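## Task

Fold the towel once, end to end, with edges roughly matching and no extra creases. It must lie flat, entirely on the table, away from the basket, with no lumps or raised parts. Release it and move the grippers away. It must keep that shape without the robot holding it.

## Robot and tools

Robot: two arms, left_arm and right_arm, each ending in a parallel two-finger gripper. The names are labels only. left_arm is mounted on the +y side, and they do not map to left or right in any image. Never let the arms collide or shove each other.

World frame: origin on the table top midway between the arms. +x runs out over the table, +z points up, and +y points toward left_arm. Each result's state line gives each gripper's end_effector_position (metres) and end_effector_quat_wxyz in this frame. The point is between the finger pads, about 1 cm short of the fingertips. The reported position can drift from the truth, especially with the arm stretched out.

Gripper axes: the fingers point along the gripper's own +z and close along its y. The offsets in rows are expressed in these gripper axes, not in world axes.

Row layout, shared by execute_actions and move: one flat list of 14 numbers, each in [-1, 1]. The order is dx, dy, dz, rx, ry, rz, opening for left_arm, then the same seven for right_arm. Include all 14 even when only one arm should move.
- dx, dy, dz are a position offset. rx, ry, rz are one rotation vector. Together they are not a pose; they are a displacement from where that gripper was measured at the start. Scale: 1.0 = 0.6 m or 180 degrees.
- opening is absolute, not an offset: +1 fully open (0.094 m), -1 closed.

execute_actions(actions): a list of actions run one after another. Each action is a list of up to 15 rows, one row per 1/30 s step, 15 steps per action. If fewer rows are given, the last row is held for the remaining steps. Every row within an action is measured from that gripper's pose at the start of the action, not from the previous row. For the first action in a call, the start is the last pose any result in this scene reported. An empty list only returns the state and images. Per step, the commanded pose is clipped to within 70 mm and 16 degrees of the measured pose, so a big offset may take several actions. The arm then settles at most at the last clipped pose, so you must send the remainder again. Joint friction can leave a gripper up to about 31 mm from its command, and requests smaller than that may not move it.

move(target, speed, blocking): target is one 14-number row as above. The offsets are taken from the pose in the latest result that shows one. Each gripper travels in a straight line, and both paths finish together in 0.5 to 10 s. Anything longer is cut off at 10 s, short of the target. speed is the top path speed in m/s, 0.002 to 0.5, default 0.25; turning is capped at twice that in rad/s. Opening is sent when the move begins. Paths ignore obstacles and the other arm. The grippers lag, wander off line and can overshoot the speed, most when the arm is near straight. Faster contact, or a target set deeper past the contact, means a harder press. With blocking=false the call returns after 0.5 s while motion continues. Until a result shows the move has ended, use wait or stop; other actions and moves are refused. The result adds a move: line giving the ending (done, off_target, moving, held, fault) and limits. limits=paced means the sent pose was clipped. limits=held means a check blocked some steps, after which the arm may speed up sharply. Each gripper's distance to its target is also given.

wait(seconds): 0 to 10. The arms keep their last command, and a running move carries on. It returns early when that move ends. stop(): brakes a running move, needing some travel to halt; the fingers keep moving. zoom_image(camera, region): crops [x0, y0, x1, y1] pixels (at most 504 x 504) from the latest image of cam_head_left, cam_head_right, cam_high, cam_low, cam_left_wrist or cam_right_wrist. All images are 504x504 with (0,0) at top left. finished_scene(scene): ends the scene with the given number, cannot be undone, and reports success. The next scene's task comes with its result.

Reading results: Hand target lines show the pose each arm is now being driven to. A pose unreachable line means the clearance check altered or blocked that arm's command. HELD marks steps where an arm's row was held back. grip_measured is the finger gap on the same scale as opening, with up to about 1 mm bias per gripper. To hold the towel, command an opening roughly 0.03 below grip_measured; thin cloth under about 2 mm gets less grip force. Joint positions end with the finger gap in metres. Joint torques are noisy and offset. MOTOR HOT appears from 75 °C. At 90 °C an arm is stopped for 10 s, and at 100 °C it drops what it holds. Both show as OVER-TEMPERATURE FAULT, so avoid holding loads for long. An arm that should stay put should get the offset back to its wanted pose in the first call of a reply, then zeros. Work keeps running while you compose a reply, holding the last command.

Avoid: dropping or flinging the towel, knocking anything off the table (instant failure), slamming or pressing hard into the table, and leaving the towel on or touching the basket. Occasional outside tugs or pushes may disturb the towel. Before finishing, open the grippers, lift them clear, and check with the cameras that the fold stays flat by itself.

Each tool is called by a JSON object that holds its "fn" and its "kwargs", one argument or row to a line.

## Session

{"fn": "execute_actions", "kwargs": {
  "actions": []
}}

Scene clock: 0.00 s.
left_arm: end_effector_position=(+0.3386, +0.3713, +0.4063) grip_measured=+1.000 end_effector_quat_wxyz=(+0.706, -0.064, +0.702, +0.073) | right_arm: end_effector_position=(+0.3577, -0.2958, +0.4076) grip_measured=+1.000 end_effector_quat_wxyz=(+0.711, +0.018, +0.702, -0.017)
Joint positions: left_arm=[0.017 1.057 1.062 0.002 0.015 0.012 0.094] | right_arm=[-0.013  1.041  1.054 -0.001 -0.006  0.001  0.094]
Joint velocities: left_arm=[-0.012 -0.002  0.002 -0.022 -0.022 -0.037  0.   ] | right_arm=[-0.012 -0.002  0.002  0.007  0.022 -0.051  0.   ]
Joint torques (N m, as the arm reports them, + toward a larger angle): no reading
Hand target (left_arm): +0.339, +0.371, +0.406; +0.706, -0.064, +0.702, +0.073
Hand target (right_arm): +0.358, -0.296, +0.408; +0.711, +0.018, +0.702, -0.017

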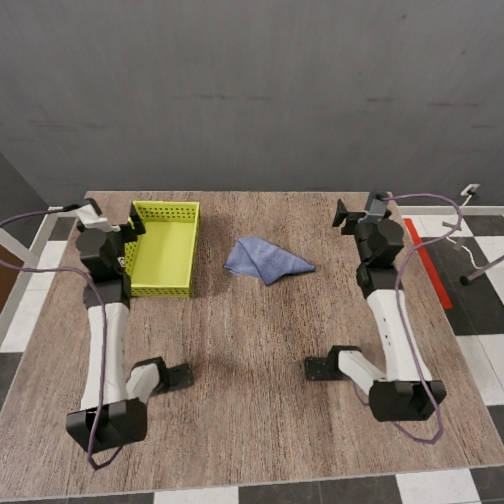

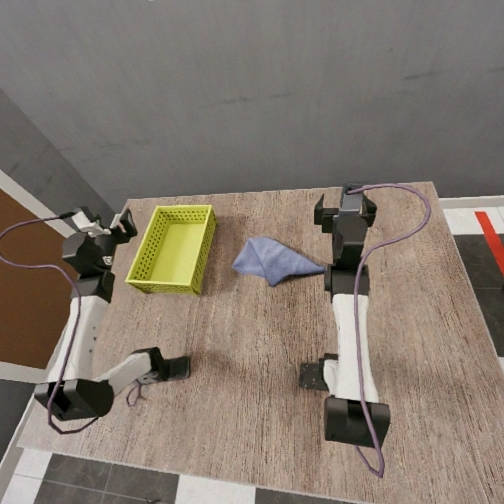

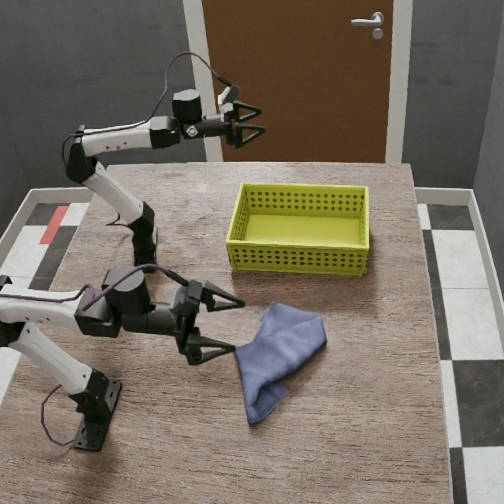

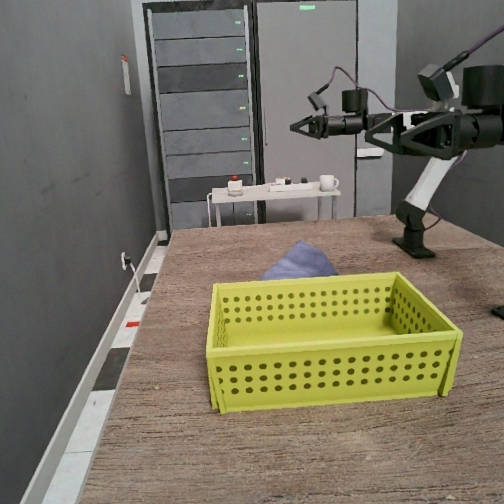

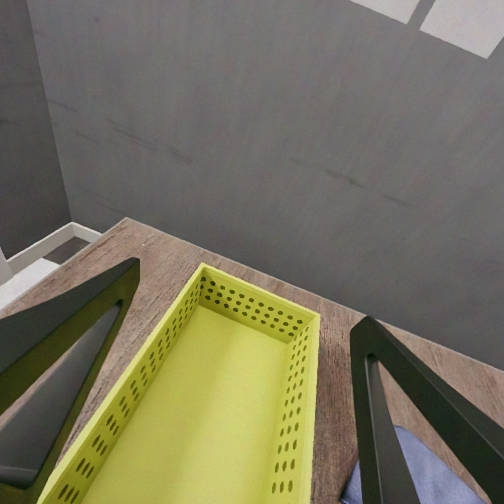

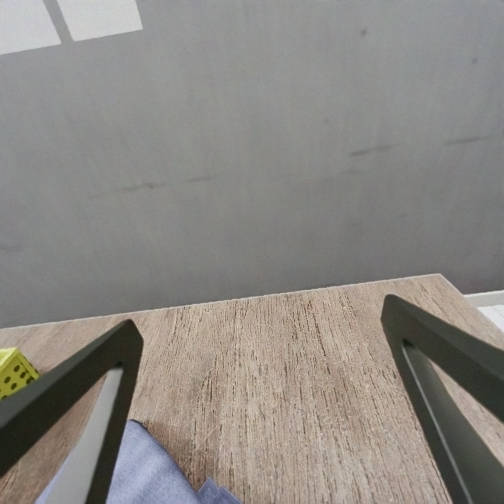

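{"fn": "zoom_image", "kwargs": {
  "camera": "cam_head_left",
  "region": [200, 210, 340, 310]
}}

{"fn": "zoom_image", "kwargs": {
  "camera": "cam_high",
  "region": [200, 280, 360, 440]
}}

Region (200, 210, 340, 310) of cam_head_left's 504x504 image, scaled by 3.600, with more detail than that image has; it fills the top 360 rows of this view, and the rest is white.

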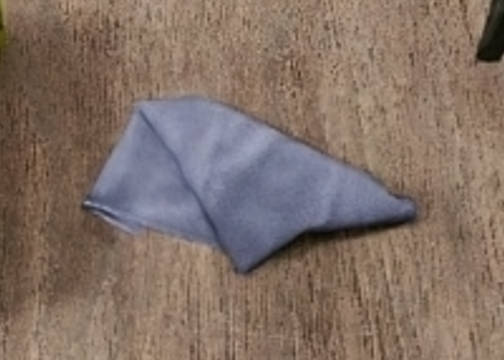

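Region (200, 280, 360, 440) of cam_high's 504x504 image, scaled by 3.150, with more detail than that image has.

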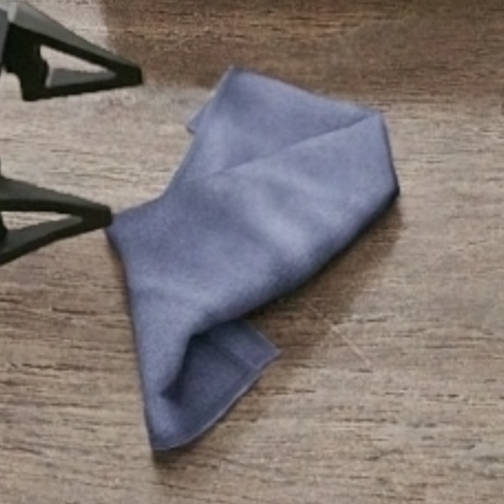

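{"fn": "move", "kwargs": {
  "target": [0,0,0,0,0,0,1,0.52,0.02,-0.01,0,0.5,0,1],
  "speed": 0.4
}}

Scene clock: 7.50 s.
left_arm: end_effector_position=(+0.3386, +0.3713, +0.4063) grip_measured=+1.000 end_effector_quat_wxyz=(+0.706, -0.064, +0.702, +0.073) | right_arm: end_effector_position=(+0.3532, -0.2893, +0.0898) grip_measured=+1.000 end_effector_quat_wxyz=(+0.005, +0.031, +1.000, -0.001)
Joint positions: left_arm=[0.017 1.057 1.062 0.002 0.015 0.012 0.094] | right_arm=[ 0.007  1.952  1.621 -1.23   0.002  0.026  0.094]
Joint velocities: left_arm=[-0.002 -0.012  0.002 -0.022 -0.051 -0.095  0.   ] | right_arm=[ 0.007  0.002  0.007 -0.037  0.081 -0.007  0.   ]
Joint torques (N m, as the arm reports them, + toward a larger angle): left_arm=[-0.41 -3.53  8.83  2.5   0.03  0.05] | right_arm=[  1.17 -11.3    7.75   0.27  -0.19   0.08]
Hand target (left_arm): +0.339, +0.371, +0.406; +0.706, -0.064, +0.702, +0.073
Hand target (right_arm): +0.356, -0.284, +0.094; +0.006, +0.028, +1.000, +0.003
Off the commanded pose (left_arm): 0.000 m, 0 deg.
Off the commanded pose (right_arm): 0.009 m, 1 deg.
move: done
camera_calibration (this result's frames):
cam_right_wrist: T_world_to_cam=[[-0.192991, -0.981171, -0.00765403, -0.216507], [-0.832246, 0.159556, 0.53095, 0.321414], [-0.519732, 0.108838, -0.847368, 0.376858], [0, 0, 0, 1]] pos_world=[0.421577, -0.30473, 0.147025]

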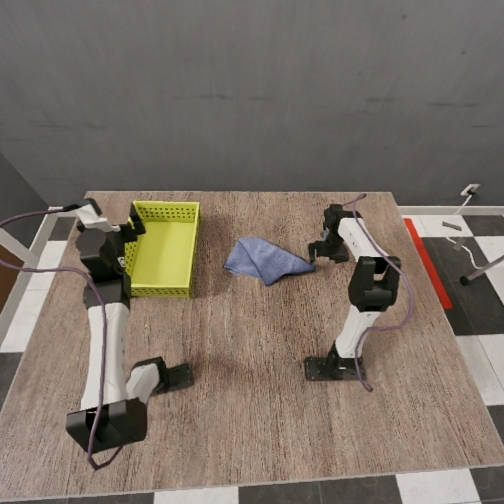

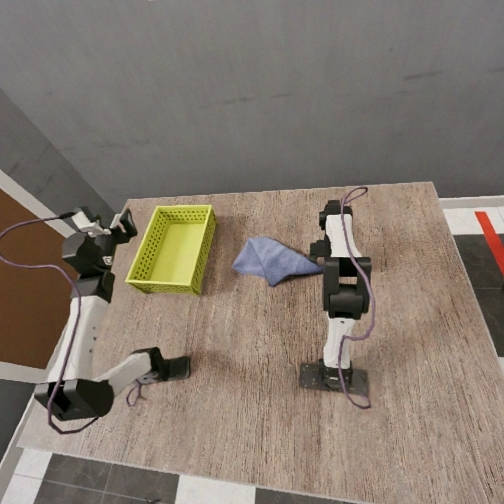

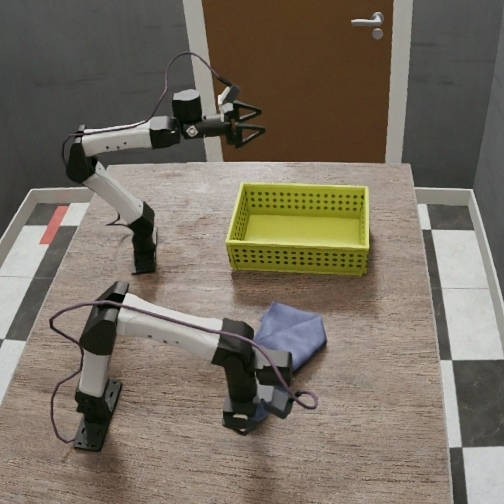

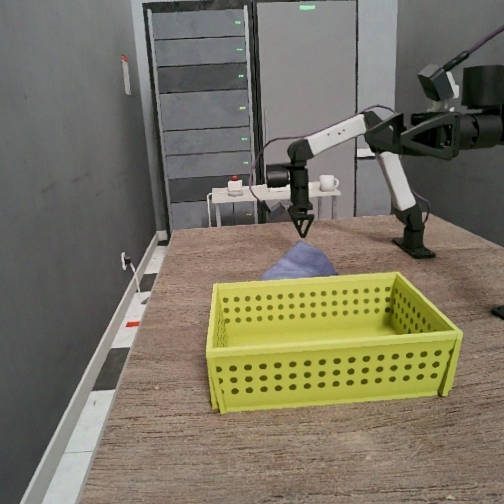

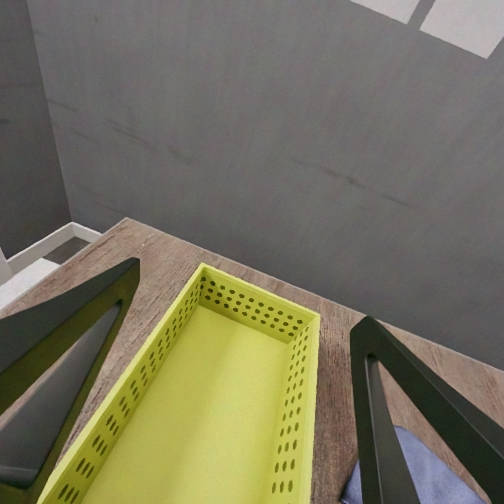

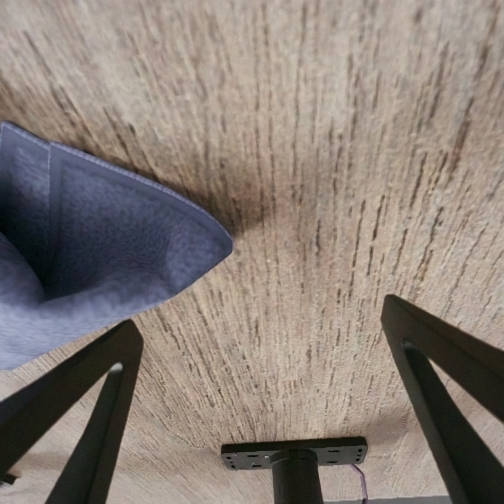

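{"fn": "move", "kwargs": {
  "target": [0,0,0,0,0,0,1,0.012,0.045,0.095,0,0,0,0],
  "speed": 0.15
}}

{"fn": "move", "kwargs": {
  "target": [0,0,0,0,0,0,1,0,0,0.04,0,0,0,0],
  "speed": 0.05
}}

Scene clock: 11.50 s.
left_arm: end_effector_position=(+0.3386, +0.3713, +0.4063) grip_measured=+1.000 end_effector_quat_wxyz=(+0.706, -0.064, +0.702, +0.073) | right_arm: end_effector_position=(+0.3499, -0.2654, +0.0419) grip_measured=+0.002 end_effector_quat_wxyz=(+0.010, +0.031, +0.999, +0.000)
Joint positions: left_arm=[0.017 1.057 1.062 0.002 0.015 0.012 0.094] | right_arm=[ 0.072  1.963  1.442 -1.03   0.001  0.091  0.047]
Joint velocities: left_arm=[-0.012 -0.017 -0.007  0.051 -0.051  0.022  0.   ] | right_arm=[ 0.007 -0.017 -0.007  0.066  0.007  0.007  0.   ]
Joint torques (N m, as the arm reports them, + toward a larger angle): left_arm=[-0.4  -3.51  8.82  2.5   0.03  0.05] | right_arm=[  0.86 -10.51   4.59   0.54  -0.14   0.08]
Hand target (left_arm): +0.339, +0.371, +0.406; +0.706, -0.064, +0.702, +0.073
Hand target (right_arm): +0.348, -0.262, +0.033; +0.005, +0.031, +1.000, -0.000
Off the commanded pose (left_arm): 0.000 m, 0 deg.
Off the commanded pose (right_arm): 0.010 m, 1 deg.
move: done
camera_calibration (this result's frames):
cam_right_wrist: T_world_to_cam=[[-0.193623, -0.981013, -0.0111124, -0.193623], [-0.837995, 0.159484, 0.521852, 0.342668], [-0.510172, 0.110354, -0.852964, 0.329252], [0, 0, 0, 1]] pos_world=[0.417639, -0.280931, 0.0998663]

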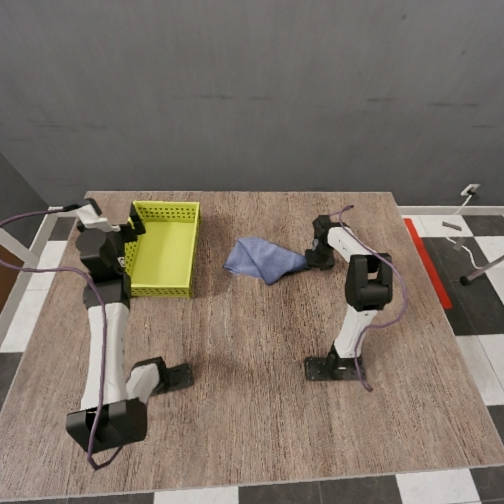

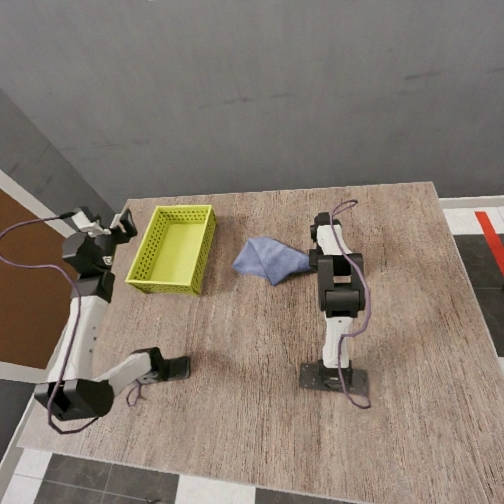

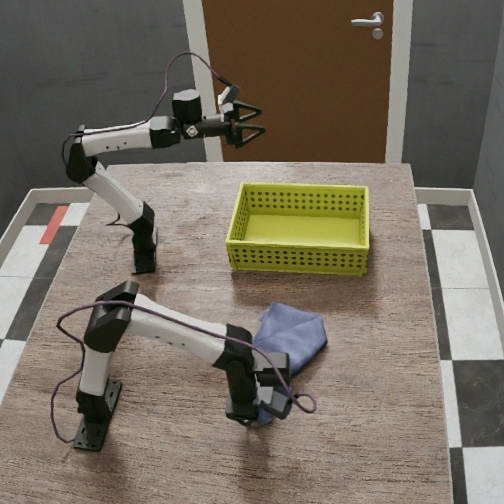

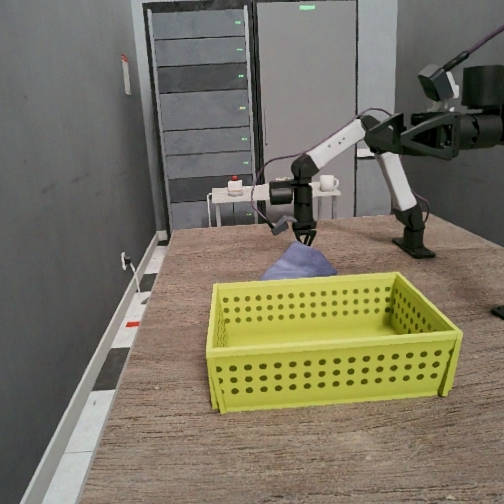

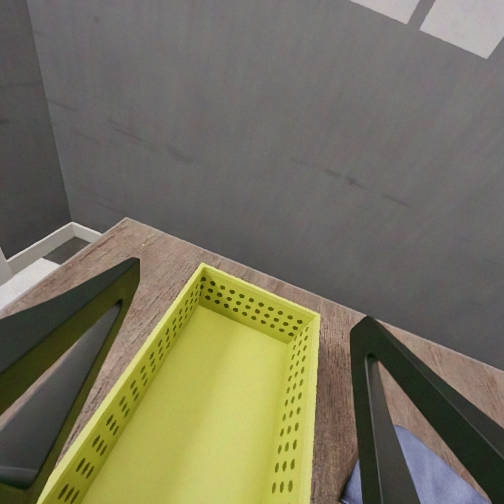

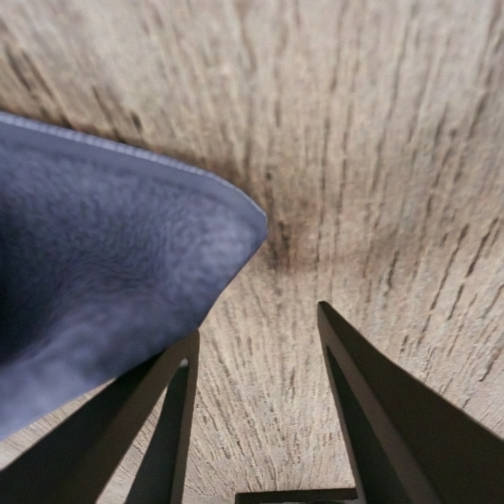

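Scene clock: 12.40 s.
left_arm: end_effector_position=(+0.3386, +0.3713, +0.4063) grip_measured=+1.000 end_effector_quat_wxyz=(+0.706, -0.064, +0.702, +0.073) | right_arm: end_effector_position=(+0.3524, -0.2653, +0.0274) grip_measured=+0.002 end_effector_quat_wxyz=(+0.016, +0.031, +0.999, +0.000)
Joint positions: left_arm=[0.017 1.057 1.062 0.002 0.015 0.012 0.094] | right_arm=[ 0.072  1.979  1.404 -0.965  0.001  0.091  0.047]
Joint velocities: left_arm=[-0.007 -0.007 -0.007  0.037  0.037 -0.022  0.   ] | right_arm=[-0.012 -0.017 -0.012  0.037  0.066  0.066 -0.002]
Joint torques (N m, as the arm reports them, + toward a larger angle): left_arm=[-0.4  -3.52  8.83  2.5   0.03  0.06] | right_arm=[  0.18 -10.45   4.52   0.56  -0.13   0.  ]
Hand target (left_arm): +0.339, +0.371, +0.406; +0.706, -0.064, +0.702, +0.073
Hand target (right_arm): +0.350, -0.266, +0.018; +0.010, +0.031, +0.999, +0.000
Off the commanded pose (left_arm): 0.000 m, 0 deg.
Off the commanded pose (right_arm): 0.010 m, 1 deg.
move: done
camera_calibration (this result's frames):
cam_right_wrist: T_world_to_cam=[[-0.193481, -0.981009, -0.0136554, -0.193204], [-0.84391, 0.15931, 0.512285, 0.354612], [-0.500381, 0.110641, -0.858707, 0.314971], [0, 0, 0, 1]] pos_world=[0.419485, -0.280877, 0.0861672]

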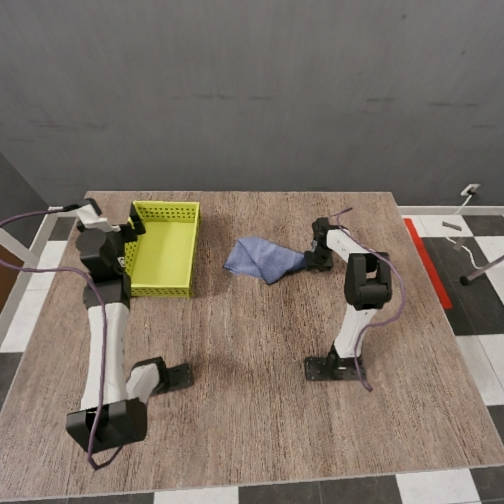

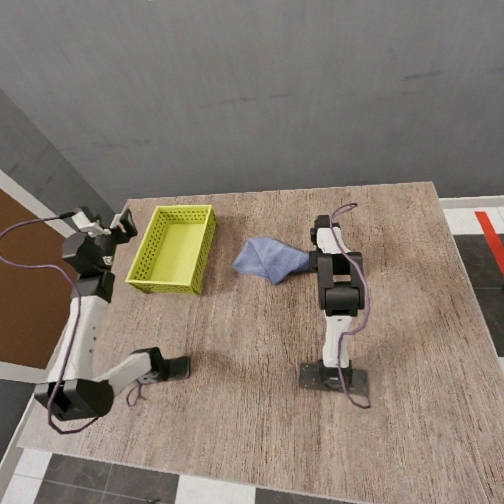

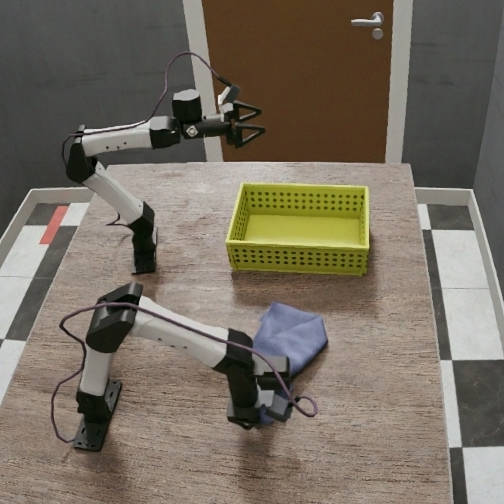

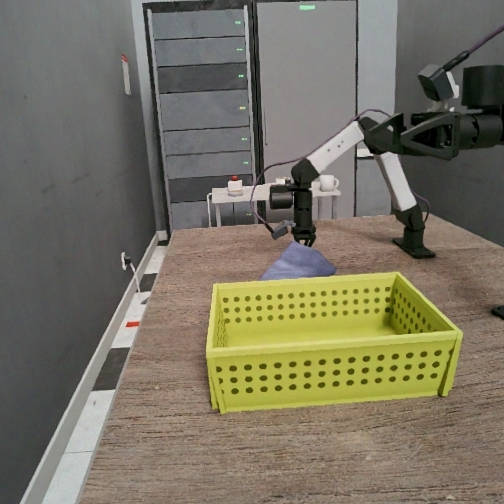

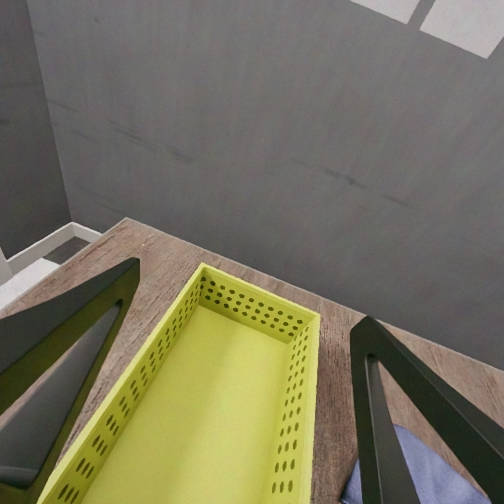

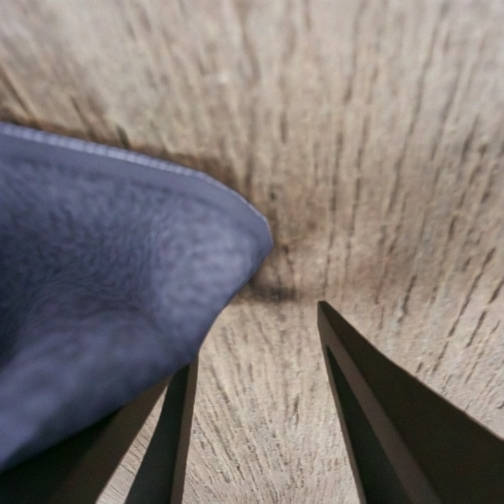

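{"fn": "move", "kwargs": {
  "target": [0,0,0,0,0,0,1,-0.04,0,0.03,0,0,0,0],
  "speed": 0.05
}}

Scene clock: 14.37 s.
left_arm: end_effector_position=(+0.3386, +0.3713, +0.4063) grip_measured=+1.000 end_effector_quat_wxyz=(+0.706, -0.064, +0.702, +0.073) | right_arm: end_effector_position=(+0.3668, -0.2648, +0.0156) grip_measured=+0.002 end_effector_quat_wxyz=(+0.009, +0.030, +1.000, +0.000)
Joint positions: left_arm=[0.017 1.057 1.062 0.002 0.015 0.012 0.094] | right_arm=[ 0.072  2.058  1.472 -0.967  0.001  0.09   0.047]
Joint velocities: left_arm=[-0.007 -0.002  0.027 -0.007  0.081 -0.095  0.   ] | right_arm=[-0.007 -0.017 -0.017  0.051 -0.051 -0.022 -0.   ]
Joint torques (N m, as the arm reports them, + toward a larger angle): left_arm=[-0.4  -3.51  8.82  2.5   0.03  0.05] | right_arm=[-0.25 -9.8   7.18  0.57 -0.12 -0.02]
Hand target (left_arm): +0.339, +0.371, +0.406; +0.706, -0.064, +0.702, +0.073
Hand target (right_arm): +0.377, -0.267, +0.010; +0.016, +0.031, +0.999, +0.000
Off the commanded pose (left_arm): 0.000 m, 0 deg.
Off the commanded pose (right_arm): 0.012 m, 1 deg.
move: off_target (right_arm)
camera_calibration (this result's frames):
cam_right_wrist: T_world_to_cam=[[-0.192148, -0.981306, -0.0108638, -0.190723], [-0.836836, 0.158057, 0.524141, 0.369591], [-0.512625, 0.109804, -0.851562, 0.316105], [0, 0, 0, 1]] pos_world=[0.434684, -0.280283, 0.0733937]

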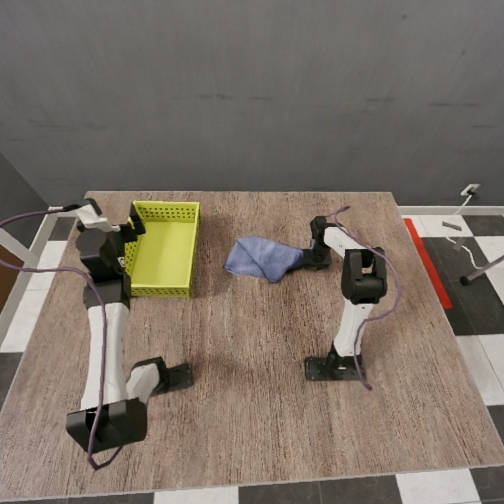

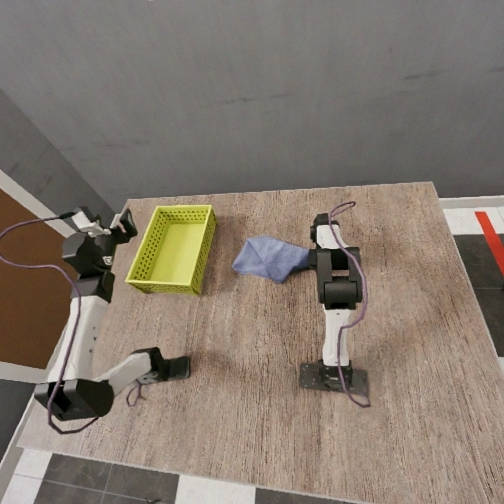

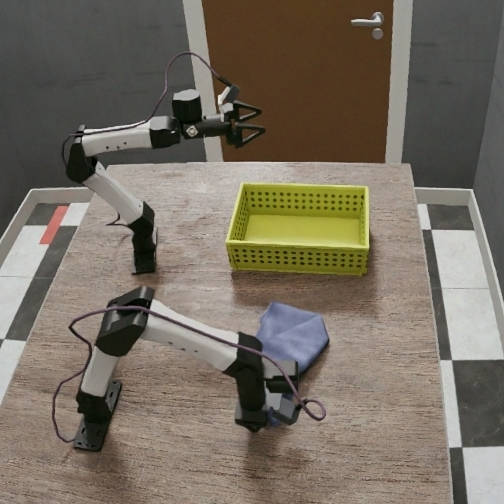

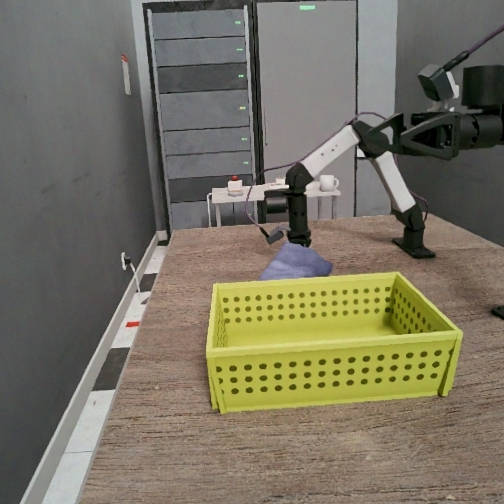

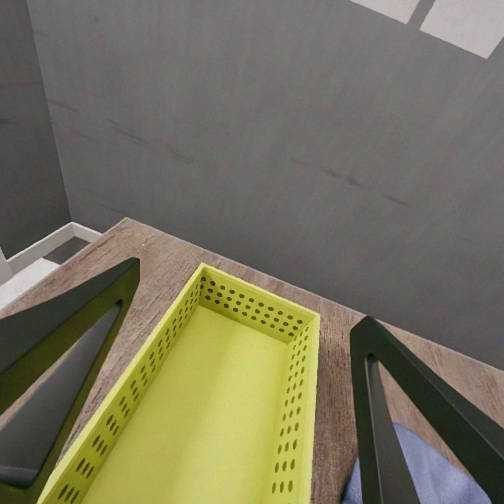

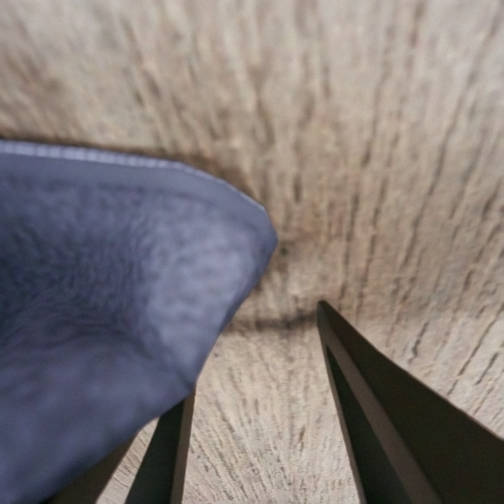

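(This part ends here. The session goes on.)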